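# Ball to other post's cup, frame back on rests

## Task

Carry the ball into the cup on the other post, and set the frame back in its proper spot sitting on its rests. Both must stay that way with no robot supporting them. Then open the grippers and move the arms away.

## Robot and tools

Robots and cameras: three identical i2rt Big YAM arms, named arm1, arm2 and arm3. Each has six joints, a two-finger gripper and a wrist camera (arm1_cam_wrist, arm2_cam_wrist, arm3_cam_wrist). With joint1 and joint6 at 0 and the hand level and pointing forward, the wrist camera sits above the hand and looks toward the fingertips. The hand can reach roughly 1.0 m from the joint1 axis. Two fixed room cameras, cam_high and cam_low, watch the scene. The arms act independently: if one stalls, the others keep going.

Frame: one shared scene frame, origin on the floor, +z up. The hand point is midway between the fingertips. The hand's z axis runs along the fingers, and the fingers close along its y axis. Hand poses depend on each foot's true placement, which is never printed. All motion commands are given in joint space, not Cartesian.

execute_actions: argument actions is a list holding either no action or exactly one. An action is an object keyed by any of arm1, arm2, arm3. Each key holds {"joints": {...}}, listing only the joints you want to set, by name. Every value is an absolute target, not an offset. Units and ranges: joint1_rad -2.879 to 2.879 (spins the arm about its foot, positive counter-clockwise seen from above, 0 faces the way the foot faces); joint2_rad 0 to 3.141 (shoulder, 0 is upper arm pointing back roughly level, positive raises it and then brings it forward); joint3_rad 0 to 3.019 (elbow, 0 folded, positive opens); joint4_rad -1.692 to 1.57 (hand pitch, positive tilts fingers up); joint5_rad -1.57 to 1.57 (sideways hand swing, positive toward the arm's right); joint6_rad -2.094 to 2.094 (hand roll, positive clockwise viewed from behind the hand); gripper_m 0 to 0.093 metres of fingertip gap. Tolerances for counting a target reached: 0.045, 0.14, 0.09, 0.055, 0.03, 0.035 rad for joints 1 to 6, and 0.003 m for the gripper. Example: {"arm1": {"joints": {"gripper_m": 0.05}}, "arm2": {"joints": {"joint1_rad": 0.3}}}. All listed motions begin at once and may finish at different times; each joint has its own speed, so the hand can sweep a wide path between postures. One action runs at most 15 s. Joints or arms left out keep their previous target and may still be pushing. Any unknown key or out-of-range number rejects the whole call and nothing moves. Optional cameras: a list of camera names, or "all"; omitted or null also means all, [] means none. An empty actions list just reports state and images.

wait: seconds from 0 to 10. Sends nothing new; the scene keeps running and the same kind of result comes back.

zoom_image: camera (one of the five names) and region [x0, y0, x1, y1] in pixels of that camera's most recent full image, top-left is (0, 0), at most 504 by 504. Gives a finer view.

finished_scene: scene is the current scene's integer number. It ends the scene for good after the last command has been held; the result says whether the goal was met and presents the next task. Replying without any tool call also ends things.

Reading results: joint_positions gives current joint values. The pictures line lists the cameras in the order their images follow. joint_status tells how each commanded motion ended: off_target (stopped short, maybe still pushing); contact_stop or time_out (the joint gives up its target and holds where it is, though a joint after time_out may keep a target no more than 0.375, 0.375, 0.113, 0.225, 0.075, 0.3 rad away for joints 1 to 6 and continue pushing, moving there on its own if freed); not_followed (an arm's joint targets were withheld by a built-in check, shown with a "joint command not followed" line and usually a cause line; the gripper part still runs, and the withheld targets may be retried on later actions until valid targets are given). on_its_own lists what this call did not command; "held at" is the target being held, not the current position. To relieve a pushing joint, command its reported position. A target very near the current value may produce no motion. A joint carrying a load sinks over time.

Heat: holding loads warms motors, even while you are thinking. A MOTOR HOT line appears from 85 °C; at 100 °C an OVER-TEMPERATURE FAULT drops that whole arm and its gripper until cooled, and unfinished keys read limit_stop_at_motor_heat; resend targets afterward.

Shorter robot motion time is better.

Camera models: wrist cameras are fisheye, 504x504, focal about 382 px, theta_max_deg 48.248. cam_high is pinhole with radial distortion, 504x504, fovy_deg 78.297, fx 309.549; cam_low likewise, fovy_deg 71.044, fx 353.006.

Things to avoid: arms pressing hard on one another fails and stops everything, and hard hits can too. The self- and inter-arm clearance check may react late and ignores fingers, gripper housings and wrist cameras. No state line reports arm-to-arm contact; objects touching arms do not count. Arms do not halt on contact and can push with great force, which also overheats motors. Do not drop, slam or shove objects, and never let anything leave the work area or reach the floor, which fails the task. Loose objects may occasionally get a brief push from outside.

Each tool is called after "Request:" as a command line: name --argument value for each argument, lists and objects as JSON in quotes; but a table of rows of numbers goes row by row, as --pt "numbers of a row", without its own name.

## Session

Request:
execute_actions --actions '[]'

Scene clock: 0.00 s.
Motor temperatures (°C, as the motors report them): arm1=[21 22 21 22 23 24] | arm2=[21 24 22 20 21 21] | arm3=[23 21 22 22 21 23]
arm1.joint_positions: joint1_rad=-0.459 joint2_rad=+0.458 joint3_rad=+1.469 joint4_rad=-1.146 joint5_rad=-0.135 joint6_rad=+0.391 gripper_m=+0.094
arm1.joint_status: not commanded
arm1.hand: x=+1.2999 y=+0.0562 z=+1.4336 quat_wxyz=(+0.016, +0.698, -0.284, -0.657) (m; scene frame)
arm2.joint_positions: joint1_rad=-0.169 joint2_rad=+0.480 joint3_rad=+1.352 joint4_rad=-1.269 joint5_rad=+0.066 joint6_rad=+0.210 gripper_m=+0.095
arm2.joint_status: not commanded
arm2.hand: x=-0.6615 y=+1.0770 z=+1.3274 quat_wxyz=(-0.479, -0.542, -0.631, +0.279) (m; scene frame)
arm3.joint_positions: joint1_rad=-0.268 joint2_rad=+0.597 joint3_rad=+1.420 joint4_rad=-1.425 joint5_rad=-0.092 joint6_rad=+0.412 gripper_m=+0.095
arm3.joint_status: not commanded
arm3.hand: x=-0.5979 y=-1.0956 z=+1.3131 quat_wxyz=(-0.362, +0.198, -0.860, -0.301) (m; scene frame)
pictures: arm1_cam_wrist, arm2_cam_wrist, arm3_cam_wrist, cam_high, cam_low
Images, in order (width x height): arm1_cam_wrist 504x504, arm2_cam_wrist 504x504, arm3_cam_wrist 504x504, cam_high 504x504, cam_low 504x504.

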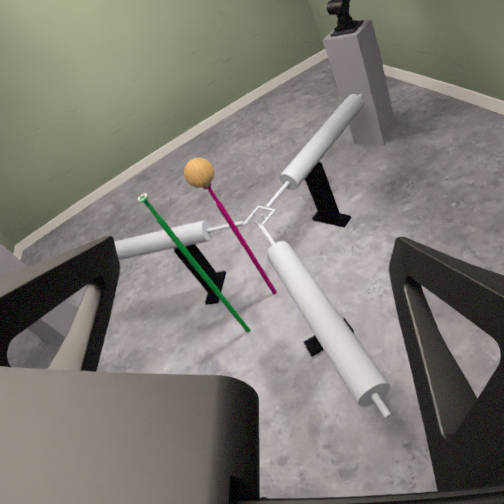

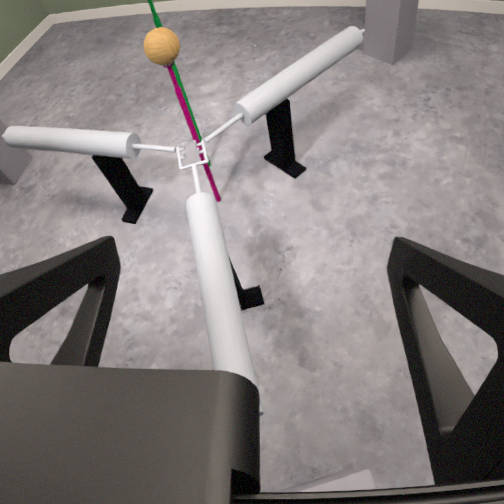

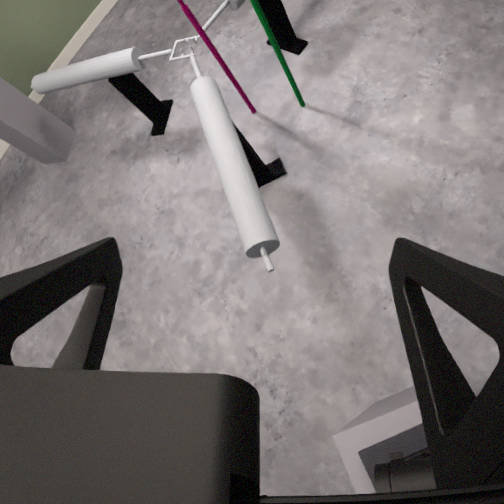

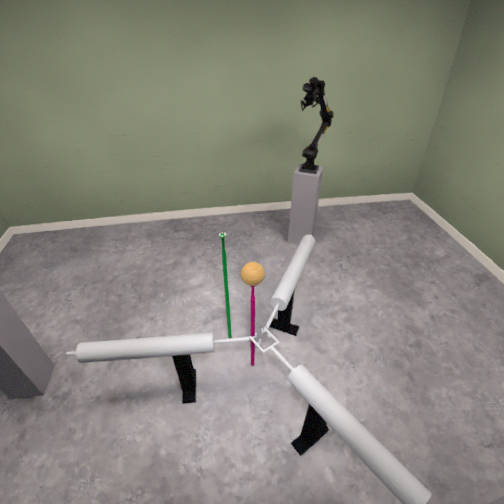

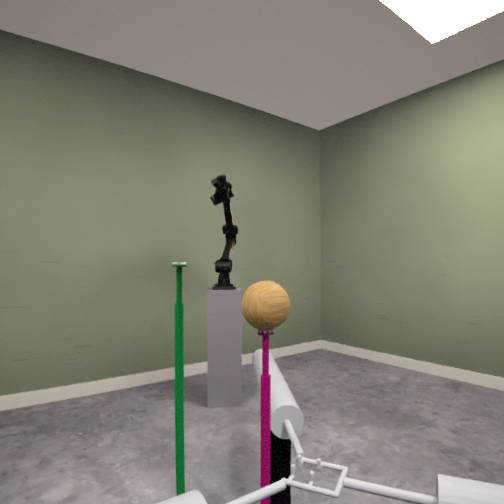

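Request:
execute_actions --actions '[{"arm1":{"joints":{"joint1_rad":-0.4,"joint2_rad":1.6,"joint3_rad":1.1,"joint4_rad":-0.5,"joint5_rad":0,"joint6_rad":0}},"arm2":{"joints":{"joint1_rad":0,"joint2_rad":1.3,"joint3_rad":0.6,"joint4_rad":-0.4,"joint5_rad":0,"joint6_rad":0}},"arm3":{"joints":{"joint1_rad":0.1,"joint2_rad":1.6,"joint3_rad":1.1,"joint4_rad":-0.5,"joint5_rad":0,"joint6_rad":0}}}]' --cameras '["arm1_cam_wrist","arm2_cam_wrist","arm3_cam_wrist"]'

Scene clock: 2.13 s.
Motor temperatures (°C, as the motors report them): arm1=[21 22 22 22 23 24] | arm2=[21 24 22 20 21 21] | arm3=[23 21 23 22 21 23]
arm1.joint_positions: joint1_rad=-0.413 joint2_rad=+1.601 joint3_rad=+1.083 joint4_rad=-0.521 joint5_rad=-0.004 joint6_rad=+0.016 gripper_m=+0.094
arm1.joint_status: all done
arm1.hand: x=+0.9482 y=+0.2441 z=+0.8888 quat_wxyz=(-0.055, +0.939, -0.224, -0.256) (m; scene frame)
arm2.joint_positions: joint1_rad=-0.007 joint2_rad=+1.296 joint3_rad=+0.602 joint4_rad=-0.423 joint5_rad=+0.003 joint6_rad=+0.016 gripper_m=+0.095
arm2.joint_status: all done
arm2.hand: x=-0.5186 y=+0.9297 z=+0.8125 quat_wxyz=(-0.198, -0.476, -0.850, +0.108) (m; scene frame)
arm3.joint_positions: joint1_rad=+0.094 joint2_rad=+1.608 joint3_rad=+1.087 joint4_rad=-0.521 joint5_rad=+0.000 joint6_rad=+0.014 gripper_m=+0.095
arm3.joint_status: all done
arm3.hand: x=-0.5102 y=-0.7401 z=+0.8788 quat_wxyz=(-0.222, +0.530, -0.806, -0.145) (m; scene frame)
pictures: arm1_cam_wrist, arm2_cam_wrist, arm3_cam_wrist
Images, in order (width x height): arm1_cam_wrist 504x504, arm2_cam_wrist 504x504, arm3_cam_wrist 504x504.

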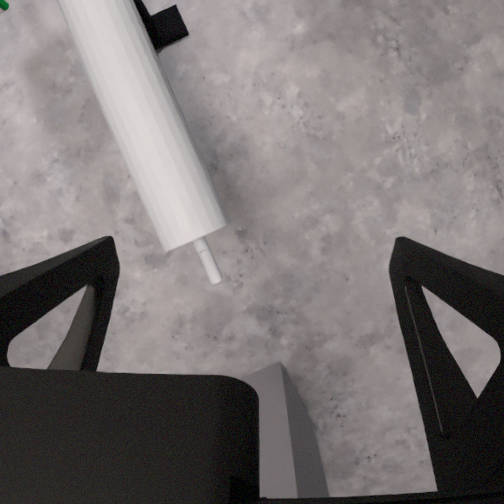

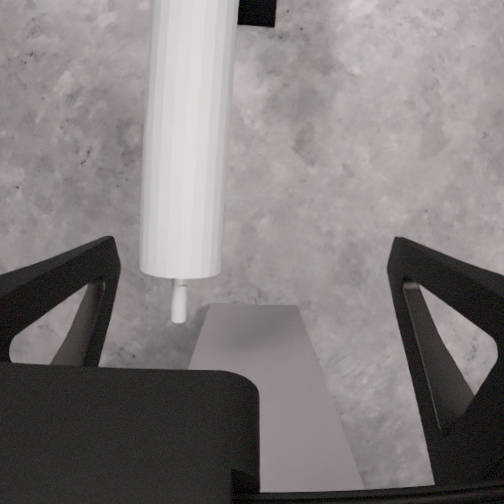

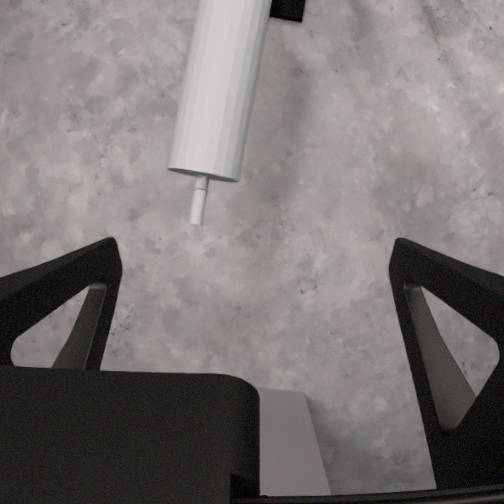

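Request:
execute_actions --actions '[{"arm1":{"joints":{"joint1_rad":-0.265,"joint2_rad":2.305,"joint3_rad":1.185,"joint4_rad":-0.41,"joint6_rad":-0.272,"gripper_m":0.07}},"arm2":{"joints":{"joint1_rad":0.377,"joint2_rad":2.135,"joint3_rad":0.532,"joint4_rad":0.05,"joint6_rad":0.493,"gripper_m":0.07}},"arm3":{"joints":{"joint1_rad":0.244,"joint2_rad":2.448,"joint3_rad":1.565,"joint4_rad":-0.66,"joint6_rad":0.34,"gripper_m":0.07}}}]' --cameras '["arm1_cam_wrist","arm2_cam_wrist","arm3_cam_wrist"]'

Scene clock: 4.53 s.
Motor temperatures (°C, as the motors report them): arm1=[21 23 22 22 23 24] | arm2=[21 24 22 20 21 21] | arm3=[23 21 23 22 21 23]
arm1.joint_positions: joint1_rad=-0.254 joint2_rad=+2.323 joint3_rad=+1.169 joint4_rad=-0.417 joint5_rad=-0.001 joint6_rad=-0.256 gripper_m=+0.070
arm1.joint_status: all done
arm1.hand: x=+0.9867 y=+0.1406 z=+0.5487 quat_wxyz=(+0.001, +1.000, -0.020, +0.001) (m; scene frame)
arm2.joint_positions: joint1_rad=+0.376 joint2_rad=+2.135 joint3_rad=+0.534 joint4_rad=+0.032 joint5_rad=+0.001 joint6_rad=+0.477 gripper_m=+0.070
arm2.joint_status: all done
arm2.hand: x=-0.5053 y=+1.0977 z=+0.5509 quat_wxyz=(-0.001, -0.522, -0.853, +0.001) (m; scene frame)
arm3.joint_positions: joint1_rad=+0.254 joint2_rad=+2.472 joint3_rad=+1.540 joint4_rad=-0.655 joint5_rad=-0.001 joint6_rad=+0.326 gripper_m=+0.070
arm3.joint_status: all done
arm3.hand: x=-0.5860 y=-0.6865 z=+0.5340 quat_wxyz=(+0.001, +0.483, -0.875, +0.007) (m; scene frame)
pictures: arm1_cam_wrist, arm2_cam_wrist, arm3_cam_wrist
Images, in order (width x height): arm1_cam_wrist 504x504, arm2_cam_wrist 504x504, arm3_cam_wrist 504x504.

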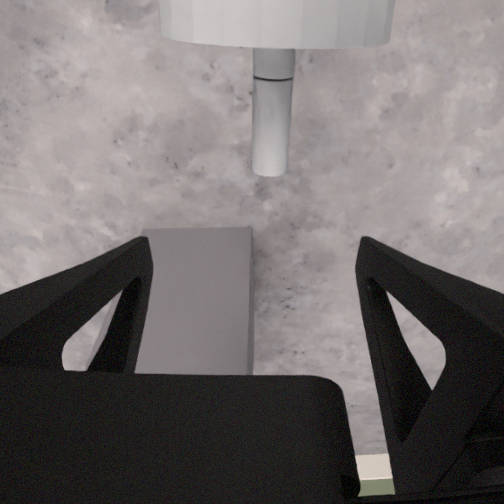

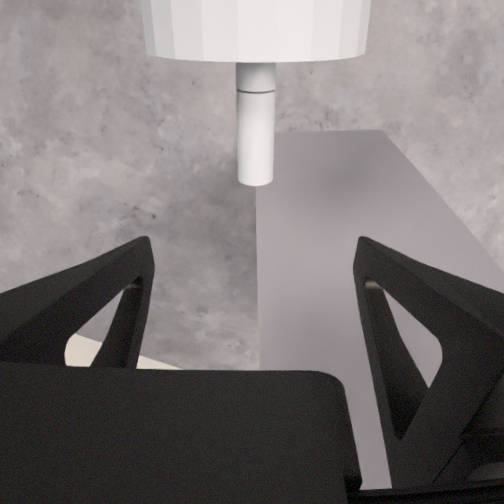

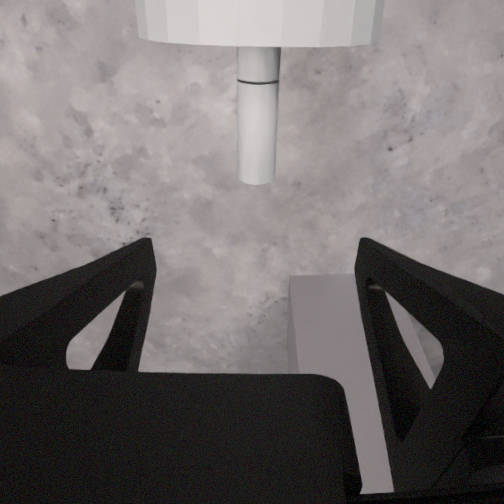

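Request:
execute_actions --actions '[{"arm1":{"joints":{"joint1_rad":-0.278,"joint2_rad":2.593,"joint3_rad":1.343,"joint4_rad":-0.33}},"arm2":{"joints":{"joint2_rad":2.555,"joint3_rad":0.712,"joint4_rad":0.245}},"arm3":{"joints":{"joint2_rad":2.675,"joint3_rad":1.685,"joint4_rad":-0.57}}}]' --cameras '["arm1_cam_wrist","arm2_cam_wrist","arm3_cam_wrist"]'

Scene clock: 7.60 s.
Motor temperatures (°C, as the motors report them): arm1=[21 23 22 22 23 24] | arm2=[21 24 22 20 21 21] | arm3=[23 22 24 22 21 23]
arm1.joint_positions: joint1_rad=-0.275 joint2_rad=+2.533 joint3_rad=+1.356 joint4_rad=-0.323 joint5_rad=+0.005 joint6_rad=-0.270 gripper_m=+0.070
arm1.joint_status: all done
arm1.hand: x=+0.9420 y=+0.1666 z=+0.4765 quat_wxyz=(-0.012, +0.999, -0.023, -0.032) (m; scene frame)
arm2.joint_positions: joint1_rad=+0.386 joint2_rad=+2.359 joint3_rad=+0.695 joint4_rad=+0.243 joint5_rad=+0.019 joint6_rad=+0.481 gripper_m=+0.070
arm2.joint_status: joint2_rad time_out (moved +0.224 of +0.420); the others done
arm2.on_its_own: joint2_rad reads +2.359 and still pushes toward +2.555 since a time_out
arm2.hand: x=-0.4494 y=+1.0580 z=+0.4902 quat_wxyz=(-0.074, -0.519, -0.852, +0.014) (m; scene frame)
arm3.joint_positions: joint1_rad=+0.251 joint2_rad=+2.631 joint3_rad=+1.689 joint4_rad=-0.564 joint5_rad=+0.010 joint6_rad=+0.334 gripper_m=+0.070
arm3.joint_status: all done
arm3.hand: x=-0.5720 y=-0.6472 z=+0.4764 quat_wxyz=(-0.030, +0.478, -0.877, -0.020) (m; scene frame)
pictures: arm1_cam_wrist, arm2_cam_wrist, arm3_cam_wrist
Images, in order (width x height): arm1_cam_wrist 504x504, arm2_cam_wrist 504x504, arm3_cam_wrist 504x504.

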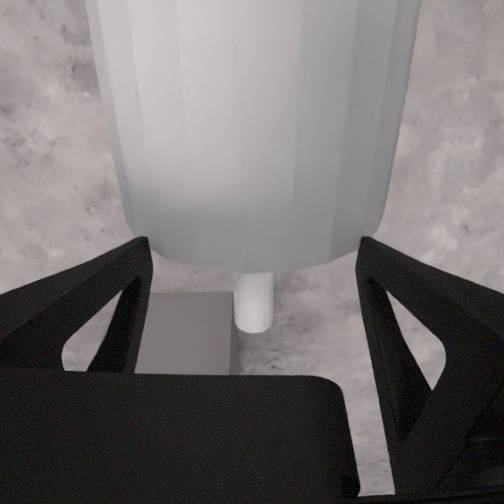

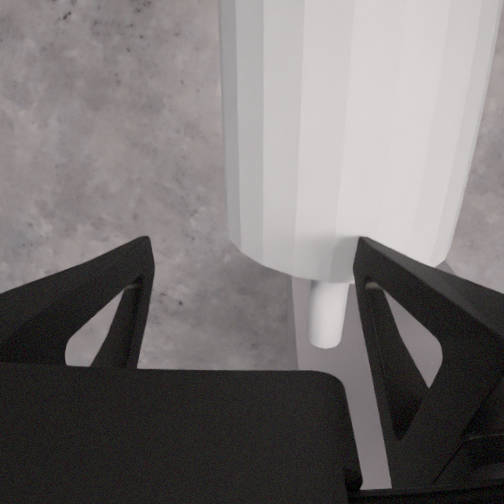

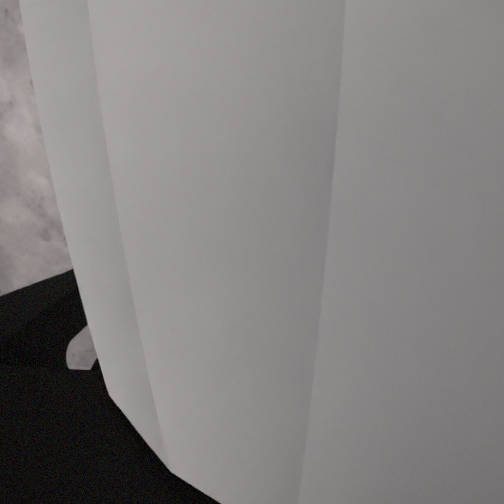

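Request:
execute_actions --actions '[{"arm1":{"joints":{"joint2_rad":2.475,"joint3_rad":1.33}},"arm2":{"joints":{"joint2_rad":2.27,"joint3_rad":0.67}},"arm3":{"joints":{"joint2_rad":2.631}}}]'

Scene clock: 8.83 s.
Motor temperatures (°C, as the motors report them): arm1=[21 23 22 22 23 24] | arm2=[21 24 22 20 21 21] | arm3=[23 22 24 22 21 23]
arm1.joint_positions: joint1_rad=-0.275 joint2_rad=+2.510 joint3_rad=+1.331 joint4_rad=-0.323 joint5_rad=+0.004 joint6_rad=-0.270 gripper_m=+0.070
arm1.joint_status: all done
arm1.hand: x=+0.9467 y=+0.1651 z=+0.4841 quat_wxyz=(-0.011, +0.999, -0.023, -0.032) (m; scene frame)
arm2.joint_positions: joint1_rad=+0.383 joint2_rad=+2.268 joint3_rad=+0.669 joint4_rad=+0.250 joint5_rad=+0.004 joint6_rad=+0.481 gripper_m=+0.070
arm2.joint_status: all done
arm2.hand: x=-0.4310 y=+1.0472 z=+0.5200 quat_wxyz=(-0.111, -0.518, -0.848, +0.009) (m; scene frame)
arm3.joint_positions: joint1_rad=+0.251 joint2_rad=+2.625 joint3_rad=+1.684 joint4_rad=-0.564 joint5_rad=+0.002 joint6_rad=+0.334 gripper_m=+0.070
arm3.joint_status: all done
arm3.hand: x=-0.5733 y=-0.6470 z=+0.4788 quat_wxyz=(-0.028, +0.478, -0.877, -0.023) (m; scene frame)
pictures: arm1_cam_wrist, arm2_cam_wrist, arm3_cam_wrist, cam_high, cam_low
Images, in order (width x height): arm1_cam_wrist 504x504, arm2_cam_wrist 504x504, arm3_cam_wrist 504x504, cam_high 504x504, cam_low 504x504.

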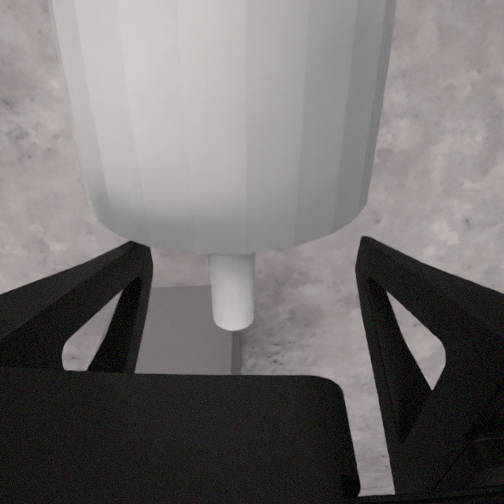

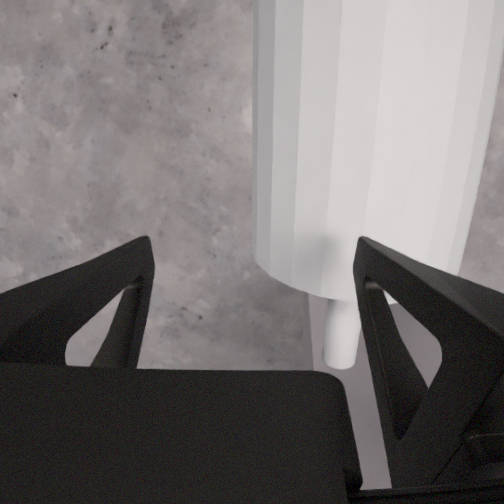

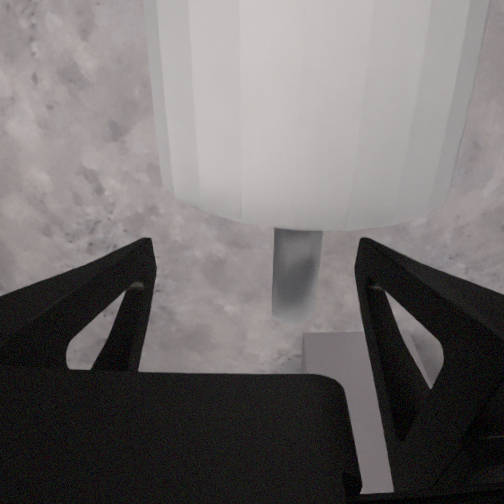

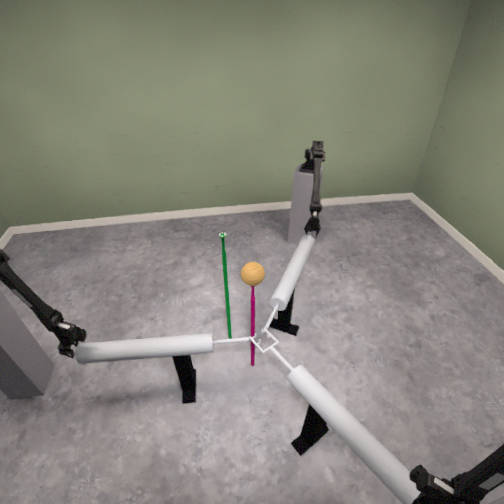

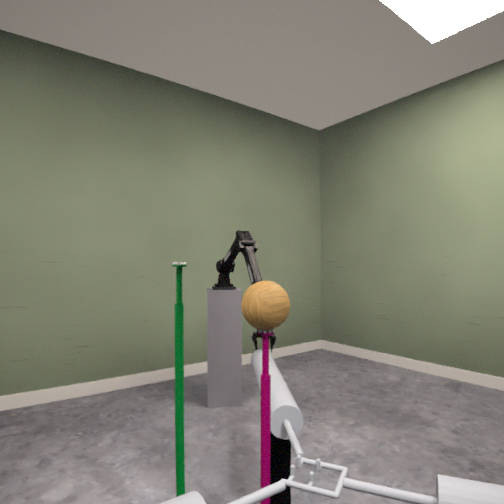

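Request:
execute_actions --actions '[{"arm1":{"joints":{"joint1_rad":-0.262,"joint2_rad":2.60,"joint3_rad":1.325,"joint4_rad":-0.33,"gripper_m":0.09}},"arm2":{"joints":{"joint1_rad":0.37,"joint2_rad":2.2,"joint3_rad":0.55,"joint4_rad":0.07,"gripper_m":0.09}},"arm3":{"joints":{"joint2_rad":2.69,"joint3_rad":1.672,"gripper_m":0.09}}}]' --cameras '["arm1_cam_wrist","arm2_cam_wrist","arm3_cam_wrist"]'

Scene clock: 10.33 s.
Motor temperatures (°C, as the motors report them): arm1=[21 23 22 22 23 24] | arm2=[21 24 22 20 21 21] | arm3=[23 23 24 22 21 23]
arm1.joint_positions: joint1_rad=-0.275 joint2_rad=+2.604 joint3_rad=+1.317 joint4_rad=-0.323 joint5_rad=+0.004 joint6_rad=-0.270 gripper_m=+0.090
arm1.joint_status: all done
arm1.hand: x=+0.9953 y=+0.1491 z=+0.4369 quat_wxyz=(+0.005, +1.000, -0.023, +0.020) (m; scene frame)
arm2.joint_positions: joint1_rad=+0.381 joint2_rad=+2.200 joint3_rad=+0.546 joint4_rad=+0.086 joint5_rad=+0.004 joint6_rad=+0.481 gripper_m=+0.090
arm2.joint_status: all done
arm2.hand: x=-0.5066 y=+1.0997 z=+0.5344 quat_wxyz=(-0.001, -0.522, -0.853, +0.002) (m; scene frame)
arm3.joint_positions: joint1_rad=+0.251 joint2_rad=+2.704 joint3_rad=+1.663 joint4_rad=-0.564 joint5_rad=+0.002 joint6_rad=+0.334 gripper_m=+0.090
arm3.joint_status: all done
arm3.hand: x=-0.5840 y=-0.6926 z=+0.4285 quat_wxyz=(+0.005, +0.478, -0.878, +0.014) (m; scene frame)
pictures: arm1_cam_wrist, arm2_cam_wrist, arm3_cam_wrist
Images, in order (width x height): arm1_cam_wrist 504x504, arm2_cam_wrist 504x504, arm3_cam_wrist 504x504.

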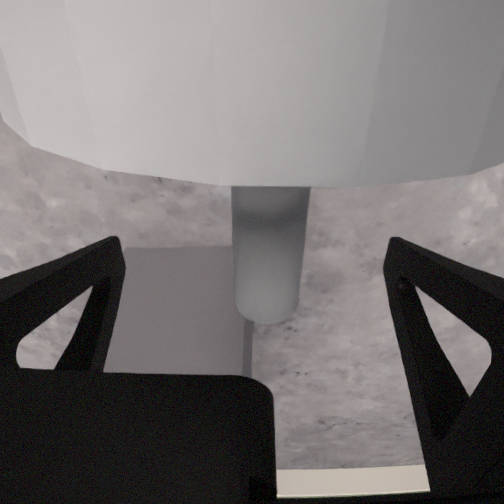

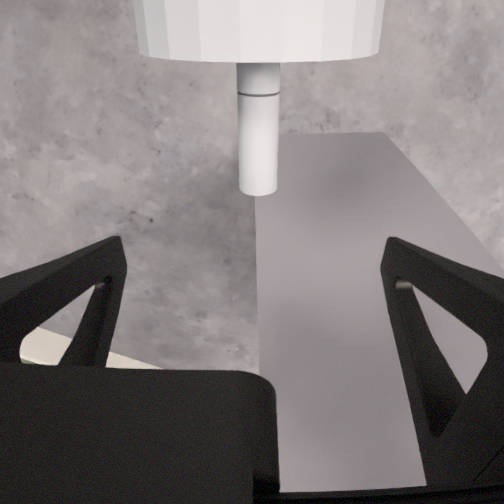

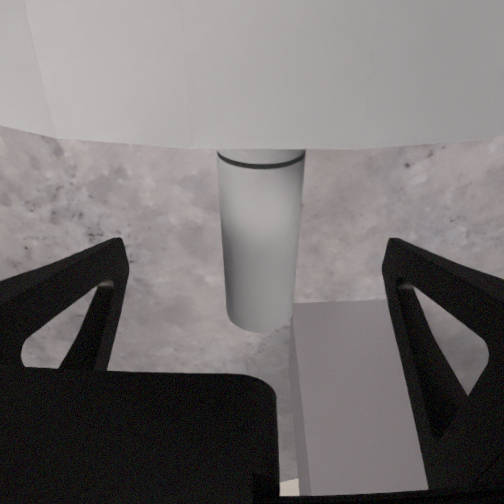

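Request:
execute_actions --actions '[{"arm1":{"joints":{"joint1_rad":-0.278,"joint4_rad":-0.278}},"arm2":{"joints":{"joint2_rad":2.38,"joint3_rad":0.585,"joint4_rad":0.165}},"arm3":{"joints":{"joint4_rad":-0.51}}}]' --cameras '[]'

Scene clock: 11.43 s.
Motor temperatures (°C, as the motors report them): arm1=[21 24 22 22 23 24] | arm2=[21 25 22 20 21 21] | arm3=[23 23 24 22 21 23]
arm1.joint_positions: joint1_rad=-0.275 joint2_rad=+2.604 joint3_rad=+1.317 joint4_rad=-0.293 joint5_rad=+0.004 joint6_rad=-0.270 gripper_m=+0.090
arm1.joint_status: all done
arm1.hand: x=+0.9883 y=+0.1514 z=+0.4367 quat_wxyz=(+0.000, +1.000, -0.023, +0.006) (m; scene frame)
arm2.joint_positions: joint1_rad=+0.381 joint2_rad=+2.388 joint3_rad=+0.589 joint4_rad=+0.149 joint5_rad=+0.004 joint6_rad=+0.481 gripper_m=+0.090
arm2.joint_status: all done
arm2.hand: x=-0.5310 y=+1.1170 z=+0.4871 quat_wxyz=(+0.040, -0.521, -0.852, -0.001) (m; scene frame)
arm3.joint_positions: joint1_rad=+0.251 joint2_rad=+2.704 joint3_rad=+1.663 joint4_rad=-0.525 joint5_rad=+0.002 joint6_rad=+0.334 gripper_m=+0.090
arm3.joint_status: all done
arm3.hand: x=-0.5817 y=-0.6831 z=+0.4284 quat_wxyz=(-0.008, +0.479, -0.878, -0.001) (m; scene frame)
pictures: none
No camera images: the call's "cameras" was empty. Leave "cameras" out to get every camera's image.

Request:
execute_actions --actions '[{"arm2":{"joints":{"joint2_rad":2.553,"joint3_rad":0.665,"joint4_rad":0.235}},"arm1":{"joints":{"gripper_m":0.04}},"arm3":{"joints":{"gripper_m":0.04}}}]' --cameras '[]'

Request:
execute_actions --actions '[{"arm2":{"joints":{"joint3_rad":0.708,"joint4_rad":0.296}}}]' --cameras '["arm1_cam_wrist","arm2_cam_wrist","arm3_cam_wrist"]'

Scene clock: 12.57 s.
Motor temperatures (°C, as the motors report them): arm1=[21 24 22 22 23 24] | arm2=[21 25 22 20 21 21] | arm3=[23 23 24 22 21 23]
arm1.joint_positions: joint1_rad=-0.275 joint2_rad=+2.604 joint3_rad=+1.317 joint4_rad=-0.293 joint5_rad=+0.004 joint6_rad=-0.270 gripper_m=+0.040
arm1.joint_status: all done
arm1.hand: x=+0.9883 y=+0.1514 z=+0.4367 quat_wxyz=(+0.000, +1.000, -0.023, +0.006) (m; scene frame)
arm2.joint_positions: joint1_rad=+0.381 joint2_rad=+2.560 joint3_rad=+0.671 joint4_rad=+0.224 joint5_rad=+0.004 joint6_rad=+0.481 gripper_m=+0.090
arm2.joint_status: all done
arm2.hand: x=-0.5355 y=+1.1202 z=+0.4386 quat_wxyz=(+0.047, -0.521, -0.852, -0.002) (m; scene frame)
arm3.joint_positions: joint1_rad=+0.251 joint2_rad=+2.704 joint3_rad=+1.663 joint4_rad=-0.525 joint5_rad=+0.002 joint6_rad=+0.334 gripper_m=+0.040
arm3.joint_status: all done
arm3.hand: x=-0.5817 y=-0.6831 z=+0.4284 quat_wxyz=(-0.008, +0.479, -0.878, -0.001) (m; scene frame)
pictures: none
No camera images: the call's "cameras" was empty. Leave "cameras" out to get every camera's image.

Scene clock: 13.23 s.
Motor temperatures (°C, as the motors report them): arm1=[21 24 22 22 23 24] | arm2=[21 25 22 20 21 21] | arm3=[23 23 24 22 21 23]
arm1.joint_positions: joint1_rad=-0.275 joint2_rad=+2.604 joint3_rad=+1.317 joint4_rad=-0.293 joint5_rad=+0.004 joint6_rad=-0.270 gripper_m=+0.040
arm1.joint_status: not commanded
arm1.hand: x=+0.9883 y=+0.1514 z=+0.4367 quat_wxyz=(+0.000, +1.000, -0.023, +0.006) (m; scene frame)
arm2.joint_positions: joint1_rad=+0.381 joint2_rad=+2.559 joint3_rad=+0.706 joint4_rad=+0.281 joint5_rad=+0.004 joint6_rad=+0.481 gripper_m=+0.090
arm2.joint_status: all done
arm2.hand: x=-0.5063 y=+1.0995 z=+0.4336 quat_wxyz=(+0.001, -0.522, -0.853, +0.002) (m; scene frame)
arm3.joint_positions: joint1_rad=+0.251 joint2_rad=+2.704 joint3_rad=+1.663 joint4_rad=-0.525 joint5_rad=+0.002 joint6_rad=+0.334 gripper_m=+0.040
arm3.joint_status: not commanded
arm3.hand: x=-0.5817 y=-0.6831 z=+0.4284 quat_wxyz=(-0.008, +0.479, -0.878, -0.001) (m; scene frame)
pictures: arm1_cam_wrist, arm2_cam_wrist, arm3_cam_wrist
Images, in order (width x height): arm1_cam_wrist 504x504, arm2_cam_wrist 504x504, arm3_cam_wrist 504x504.

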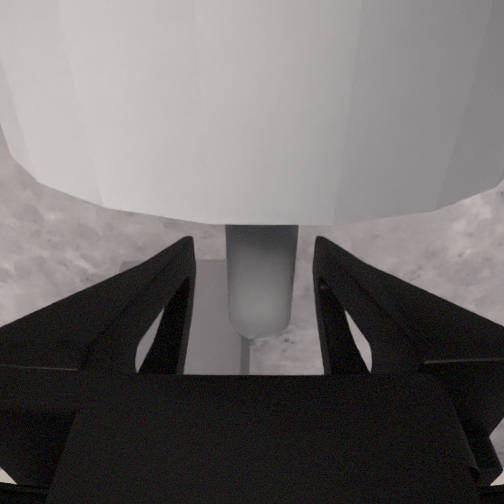

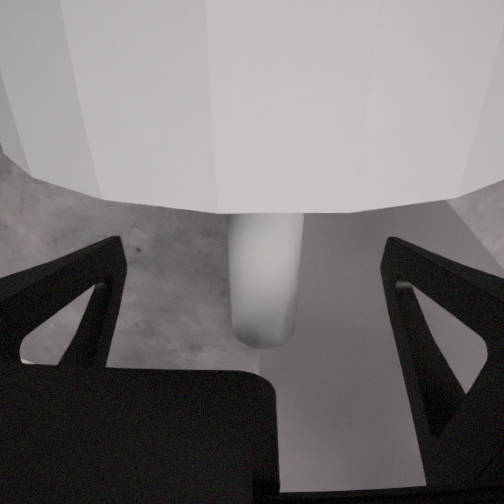

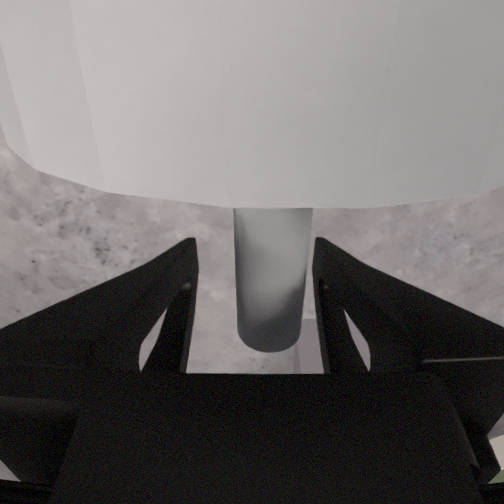

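Request:
execute_actions --actions '[{"arm1":{"joints":{"gripper_m":0.0}},"arm2":{"joints":{"gripper_m":0.0}},"arm3":{"joints":{"gripper_m":0.0}}}]' --cameras '["cam_high","cam_low"]'

Request:
zoom_image --camera "cam_high" --region '[190, 220, 340, 370]'

Request:
zoom_image --camera "cam_low" --region '[150, 250, 404, 504]'

Scene clock: 14.13 s.
Motor temperatures (°C, as the motors report them): arm1=[21 24 22 22 23 24] | arm2=[21 25 22 20 21 21] | arm3=[23 24 24 22 21 23]
arm1.joint_positions: joint1_rad=-0.275 joint2_rad=+2.604 joint3_rad=+1.317 joint4_rad=-0.292 joint5_rad=+0.002 joint6_rad=-0.270 gripper_m=+0.019
arm1.joint_status: gripper_m off_target (ended at +0.018, target +0.000)
arm1.hand: x=+0.9879 y=+0.1513 z=+0.4367 quat_wxyz=(+0.001, +1.000, -0.023, +0.005) (m; scene frame)
arm2.joint_positions: joint1_rad=+0.380 joint2_rad=+2.559 joint3_rad=+0.706 joint4_rad=+0.282 joint5_rad=+0.004 joint6_rad=+0.480 gripper_m=+0.019
arm2.joint_status: gripper_m off_target (ended at +0.019, target +0.000)
arm2.hand: x=-0.5063 y=+1.0992 z=+0.4336 quat_wxyz=(+0.000, -0.522, -0.853, +0.002) (m; scene frame)
arm3.joint_positions: joint1_rad=+0.250 joint2_rad=+2.704 joint3_rad=+1.663 joint4_rad=-0.524 joint5_rad=+0.004 joint6_rad=+0.334 gripper_m=+0.019
arm3.joint_status: gripper_m off_target (ended at +0.019, target +0.000)
arm3.hand: x=-0.5809 y=-0.6831 z=+0.4284 quat_wxyz=(-0.009, +0.478, -0.878, +0.000) (m; scene frame)
pictures: cam_high, cam_low
Images, in order (width x height): cam_high 504x504, cam_low 504x504.

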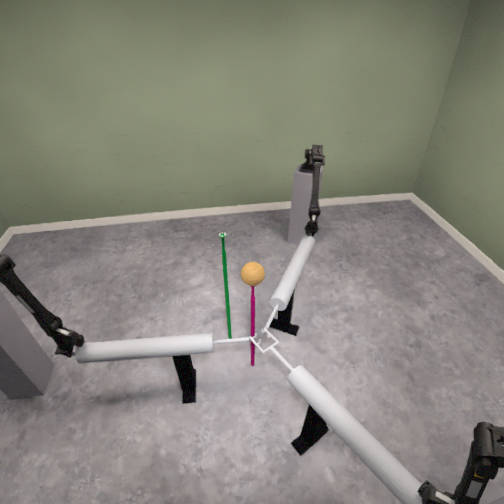

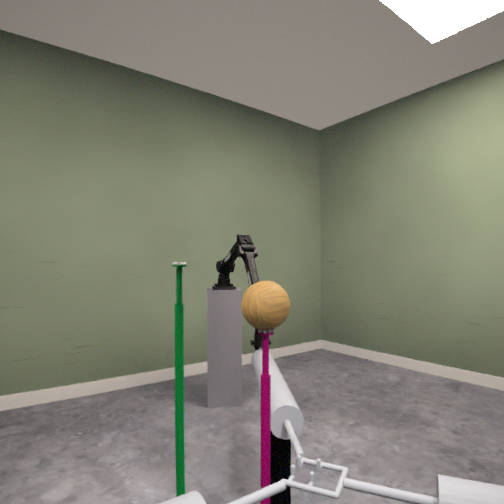

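Region (190, 220, 340, 370) of cam_high's 504x504 image, scaled by 3.360, with more detail than that image has.

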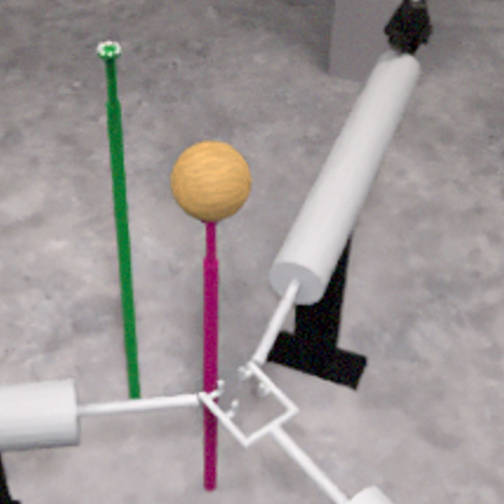

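Region (150, 250, 404, 504) of cam_low's 504x504 image, scaled by 1.984, with more detail than that image has.

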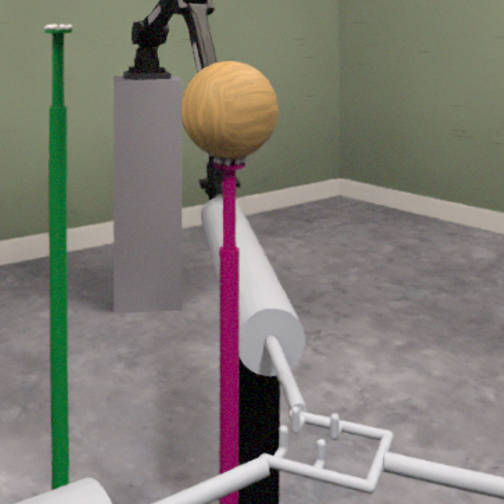

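Request:
execute_actions --actions '[{"arm1":{"joints":{"joint2_rad":2.283,"joint3_rad":1.174,"joint4_rad":-0.458}},"arm2":{"joints":{"joint2_rad":2.112,"joint3_rad":0.522,"joint4_rad":0.014}},"arm3":{"joints":{"joint2_rad":2.41,"joint3_rad":1.522,"joint4_rad":-0.658}}}]' --cameras '["cam_low"]'

Scene clock: 16.37 s.
Motor temperatures (°C, as the motors report them): arm1=[21 24 22 22 23 24] | arm2=[21 25 22 20 21 21] | arm3=[23 24 24 22 21 23]
arm1.joint_positions: joint1_rad=-0.274 joint2_rad=+2.309 joint3_rad=+1.173 joint4_rad=-0.445 joint5_rad=+0.000 joint6_rad=-0.269 gripper_m=+0.019
arm1.joint_status: all done
arm1.hand: x=+0.9893 y=+0.1500 z=+0.5557 quat_wxyz=(+0.002, +1.000, -0.023, +0.006) (m; scene frame)
arm2.joint_positions: joint1_rad=+0.372 joint2_rad=+2.128 joint3_rad=+0.528 joint4_rad=+0.031 joint5_rad=+0.004 joint6_rad=+0.474 gripper_m=+0.019
arm2.joint_status: all done
arm2.hand: x=-0.5072 y=+1.0973 z=+0.5526 quat_wxyz=(-0.001, -0.522, -0.853, +0.002) (m; scene frame)
arm3.joint_positions: joint1_rad=+0.244 joint2_rad=+2.431 joint3_rad=+1.517 joint4_rad=-0.654 joint5_rad=+0.004 joint6_rad=+0.327 gripper_m=+0.019
arm3.joint_status: all done
arm3.hand: x=-0.5790 y=-0.6854 z=+0.5522 quat_wxyz=(-0.008, +0.479, -0.878, +0.001) (m; scene frame)
pictures: cam_low
Images, in order (width x height): cam_low 504x504.

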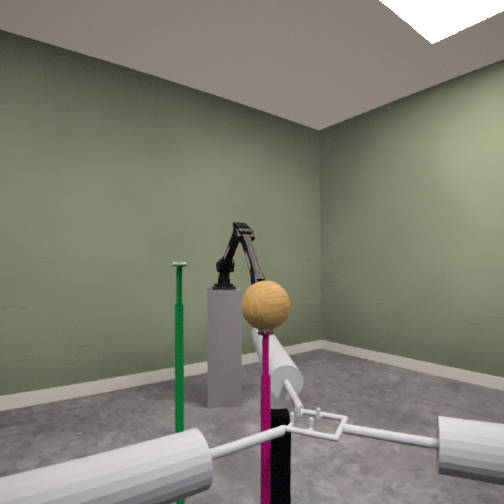

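Request:
execute_actions --actions '[{"arm1":{"joints":{"joint1_rad":-0.182,"joint2_rad":2.003,"joint3_rad":1.14,"joint4_rad":-0.70,"joint6_rad":-0.167}},"arm2":{"joints":{"joint1_rad":0.232,"joint2_rad":1.633,"joint3_rad":0.54,"joint4_rad":-0.47,"joint6_rad":0.322}},"arm3":{"joints":{"joint1_rad":0.262,"joint2_rad":2.10,"joint3_rad":1.332,"joint4_rad":-0.775,"joint6_rad":0.345}}}]' --cameras '["cam_high","cam_low"]'

Request:
zoom_image --camera "cam_high" --region '[220, 250, 300, 330]'

Request:
zoom_image --camera "cam_low" --region '[220, 270, 350, 400]'

Scene clock: 17.87 s.
Motor temperatures (°C, as the motors report them): arm1=[21 24 22 22 23 24] | arm2=[21 25 22 20 21 21] | arm3=[23 24 24 22 21 23]
arm1.joint_positions: joint1_rad=-0.171 joint2_rad=+2.027 joint3_rad=+1.132 joint4_rad=-0.691 joint5_rad=-0.002 joint6_rad=-0.166 gripper_m=+0.019
arm1.joint_status: all done
arm1.hand: x=+0.9765 y=+0.1015 z=+0.6799 quat_wxyz=(+0.003, +1.000, -0.023, +0.009) (m; scene frame)
arm2.joint_positions: joint1_rad=+0.228 joint2_rad=+1.646 joint3_rad=+0.535 joint4_rad=-0.449 joint5_rad=+0.002 joint6_rad=+0.327 gripper_m=+0.019
arm2.joint_status: all done
arm2.hand: x=-0.5171 y=+1.0533 z=+0.6792 quat_wxyz=(-0.005, -0.521, -0.853, +0.002) (m; scene frame)
arm3.joint_positions: joint1_rad=+0.249 joint2_rad=+2.123 joint3_rad=+1.322 joint4_rad=-0.777 joint5_rad=+0.005 joint6_rad=+0.334 gripper_m=+0.019
arm3.joint_status: all done
arm3.hand: x=-0.5936 y=-0.7291 z=+0.6709 quat_wxyz=(-0.005, +0.478, -0.878, +0.005) (m; scene frame)
pictures: cam_high, cam_low
Images, in order (width x height): cam_high 504x504, cam_low 504x504.

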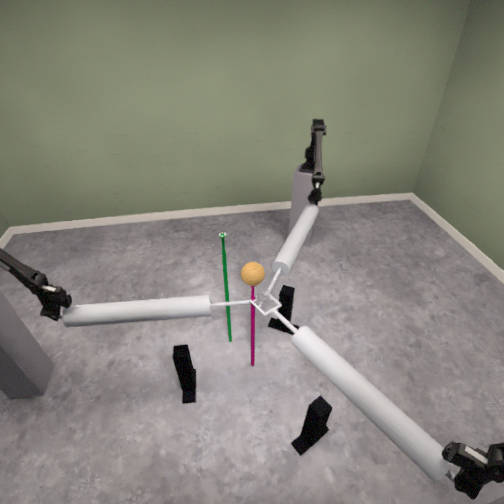

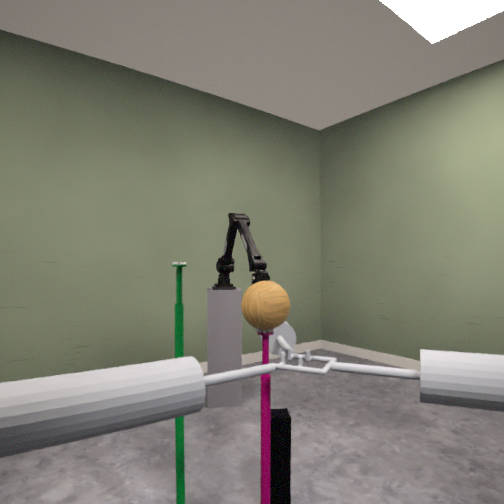

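Region (220, 250, 300, 330) of cam_high's 504x504 image, scaled by 6.300, with more detail than that image has.

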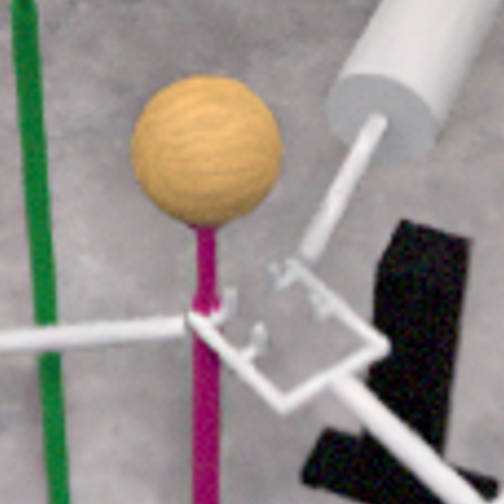

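Region (220, 270, 350, 400) of cam_low's 504x504 image, scaled by 3.877, with more detail than that image has.

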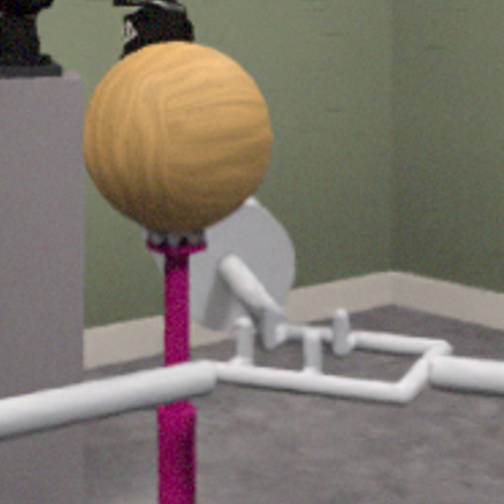

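Request:
execute_actions --actions '[{"arm1":{"joints":{"joint1_rad":-0.124,"joint2_rad":1.93,"joint3_rad":1.038,"joint4_rad":-0.638,"joint6_rad":-0.11}},"arm2":{"joints":{"joint1_rad":0.228,"joint2_rad":1.685,"joint3_rad":0.665,"joint4_rad":-0.52}},"arm3":{"joints":{"joint1_rad":0.18,"joint2_rad":2.045,"joint3_rad":1.272,"joint4_rad":-0.75,"joint6_rad":0.258}}}]' --cameras '["cam_high","cam_low"]'

Request:
zoom_image --camera "cam_high" --region '[230, 270, 290, 330]'

Request:
zoom_image --camera "cam_low" --region '[220, 270, 350, 400]'

Scene clock: 19.47 s.
Motor temperatures (°C, as the motors report them): arm1=[21 24 22 22 23 24] | arm2=[21 25 22 20 21 21] | arm3=[23 25 24 22 21 23]
arm1.joint_positions: joint1_rad=-0.128 joint2_rad=+1.976 joint3_rad=+1.027 joint4_rad=-0.640 joint5_rad=+0.002 joint6_rad=-0.122 gripper_m=+0.019
arm1.joint_status: all done
arm1.hand: x=+1.0053 y=+0.0763 z=+0.6788 quat_wxyz=(+0.001, +1.000, -0.023, +0.010) (m; scene frame)
arm2.joint_positions: joint1_rad=+0.228 joint2_rad=+1.690 joint3_rad=+0.642 joint4_rad=-0.504 joint5_rad=+0.003 joint6_rad=+0.326 gripper_m=+0.019
arm2.joint_status: all done
arm2.hand: x=-0.4890 y=+1.0258 z=+0.6861 quat_wxyz=(-0.009, -0.521, -0.854, +0.003) (m; scene frame)
arm3.joint_positions: joint1_rad=+0.177 joint2_rad=+2.094 joint3_rad=+1.261 joint4_rad=-0.748 joint5_rad=+0.001 joint6_rad=+0.263 gripper_m=+0.019
arm3.joint_status: all done
arm3.hand: x=-0.5625 y=-0.7567 z=+0.6703 quat_wxyz=(-0.002, +0.478, -0.879, +0.005) (m; scene frame)
pictures: cam_high, cam_low
Images, in order (width x height): cam_high 504x504, cam_low 504x504.

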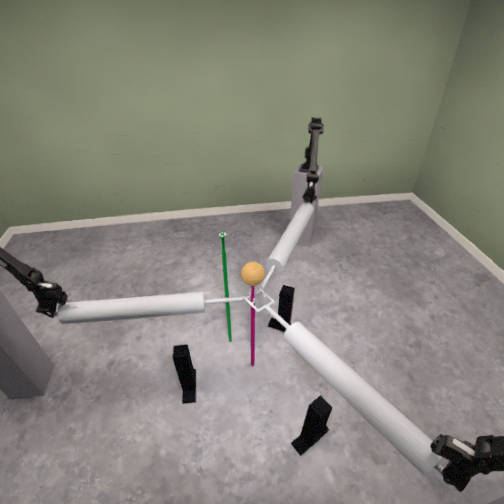

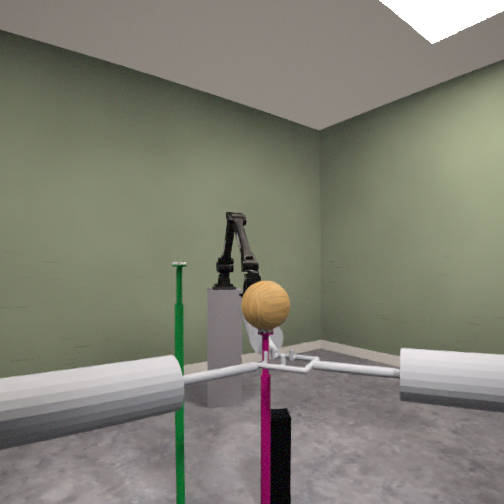

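Region (230, 270, 290, 330) of cam_high's 504x504 image, scaled by 8.400, with more detail than that image has.

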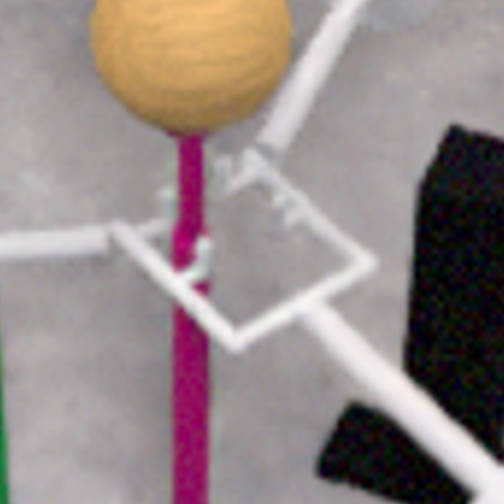

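Region (220, 270, 350, 400) of cam_low's 504x504 image, scaled by 3.877, with more detail than that image has.

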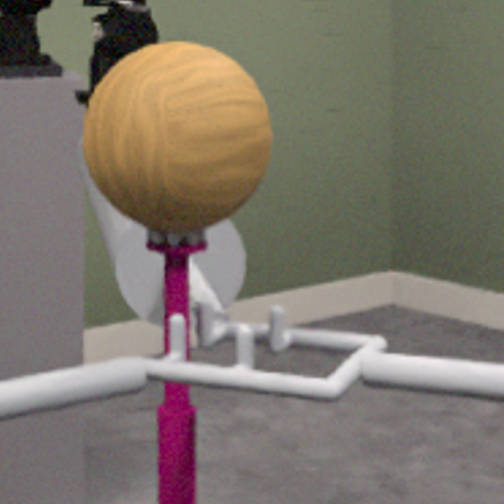

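Request:
execute_actions --actions '[{"arm1":{"joints":{"joint1_rad":-0.063,"joint2_rad":1.885,"joint3_rad":0.976,"joint4_rad":-0.618,"joint6_rad":-0.049}},"arm2":{"joints":{"joint1_rad":0.192,"joint2_rad":1.745,"joint3_rad":0.755,"joint4_rad":-0.548,"joint6_rad":0.285}},"arm3":{"joints":{"joint1_rad":0.128,"joint2_rad":1.995,"joint3_rad":1.197,"joint4_rad":-0.722,"joint6_rad":0.206}}}]' --cameras '["cam_high","cam_low"]'

Request:
zoom_image --camera "cam_high" --region '[225, 265, 285, 325]'

Request:
zoom_image --camera "cam_low" --region '[220, 270, 350, 400]'

Scene clock: 21.10 s.
Motor temperatures (°C, as the motors report them): arm1=[21 24 22 22 23 24] | arm2=[21 25 22 20 21 21] | arm3=[23 25 24 22 21 23]
arm1.joint_positions: joint1_rad=-0.066 joint2_rad=+1.929 joint3_rad=+0.966 joint4_rad=-0.618 joint5_rad=+0.001 joint6_rad=-0.060 gripper_m=+0.019
arm1.joint_status: all done
arm1.hand: x=+1.0192 y=+0.0462 z=+0.6854 quat_wxyz=(+0.001, +1.000, -0.023, +0.007) (m; scene frame)
arm2.joint_positions: joint1_rad=+0.198 joint2_rad=+1.752 joint3_rad=+0.729 joint4_rad=-0.529 joint5_rad=+0.003 joint6_rad=+0.294 gripper_m=+0.019
arm2.joint_status: all done
arm2.hand: x=-0.4746 y=+0.9965 z=+0.6832 quat_wxyz=(-0.009, -0.520, -0.854, +0.004) (m; scene frame)
arm3.joint_positions: joint1_rad=+0.132 joint2_rad=+2.039 joint3_rad=+1.185 joint4_rad=-0.729 joint5_rad=+0.002 joint6_rad=+0.216 gripper_m=+0.019
arm3.joint_status: all done
arm3.hand: x=-0.5479 y=-0.7861 z=+0.6781 quat_wxyz=(-0.001, +0.478, -0.878, +0.005) (m; scene frame)
pictures: cam_high, cam_low
Images, in order (width x height): cam_high 504x504, cam_low 504x504.

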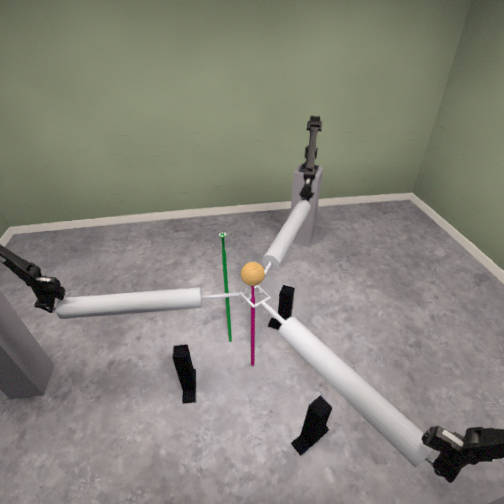

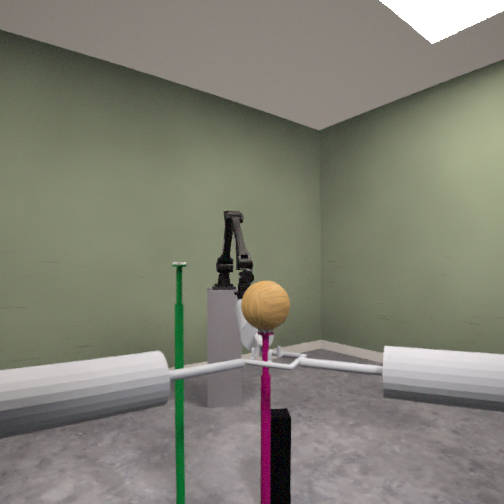

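Region (225, 265, 285, 325) of cam_high's 504x504 image, scaled by 8.400, with more detail than that image has.

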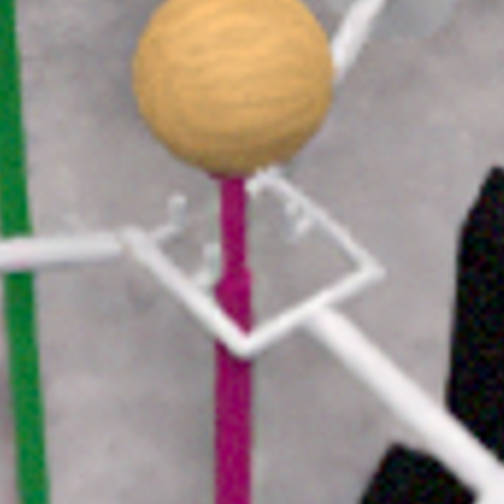

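Region (220, 270, 350, 400) of cam_low's 504x504 image, scaled by 3.877, with more detail than that image has.

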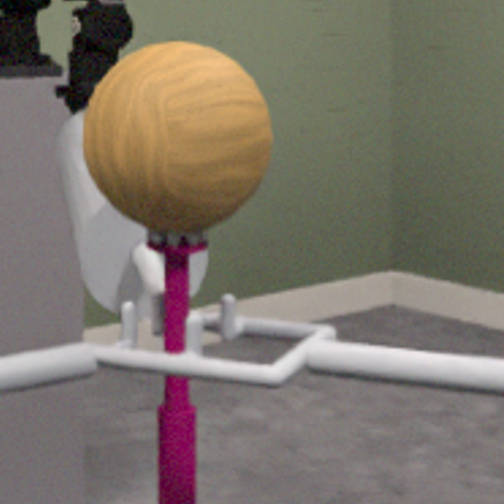

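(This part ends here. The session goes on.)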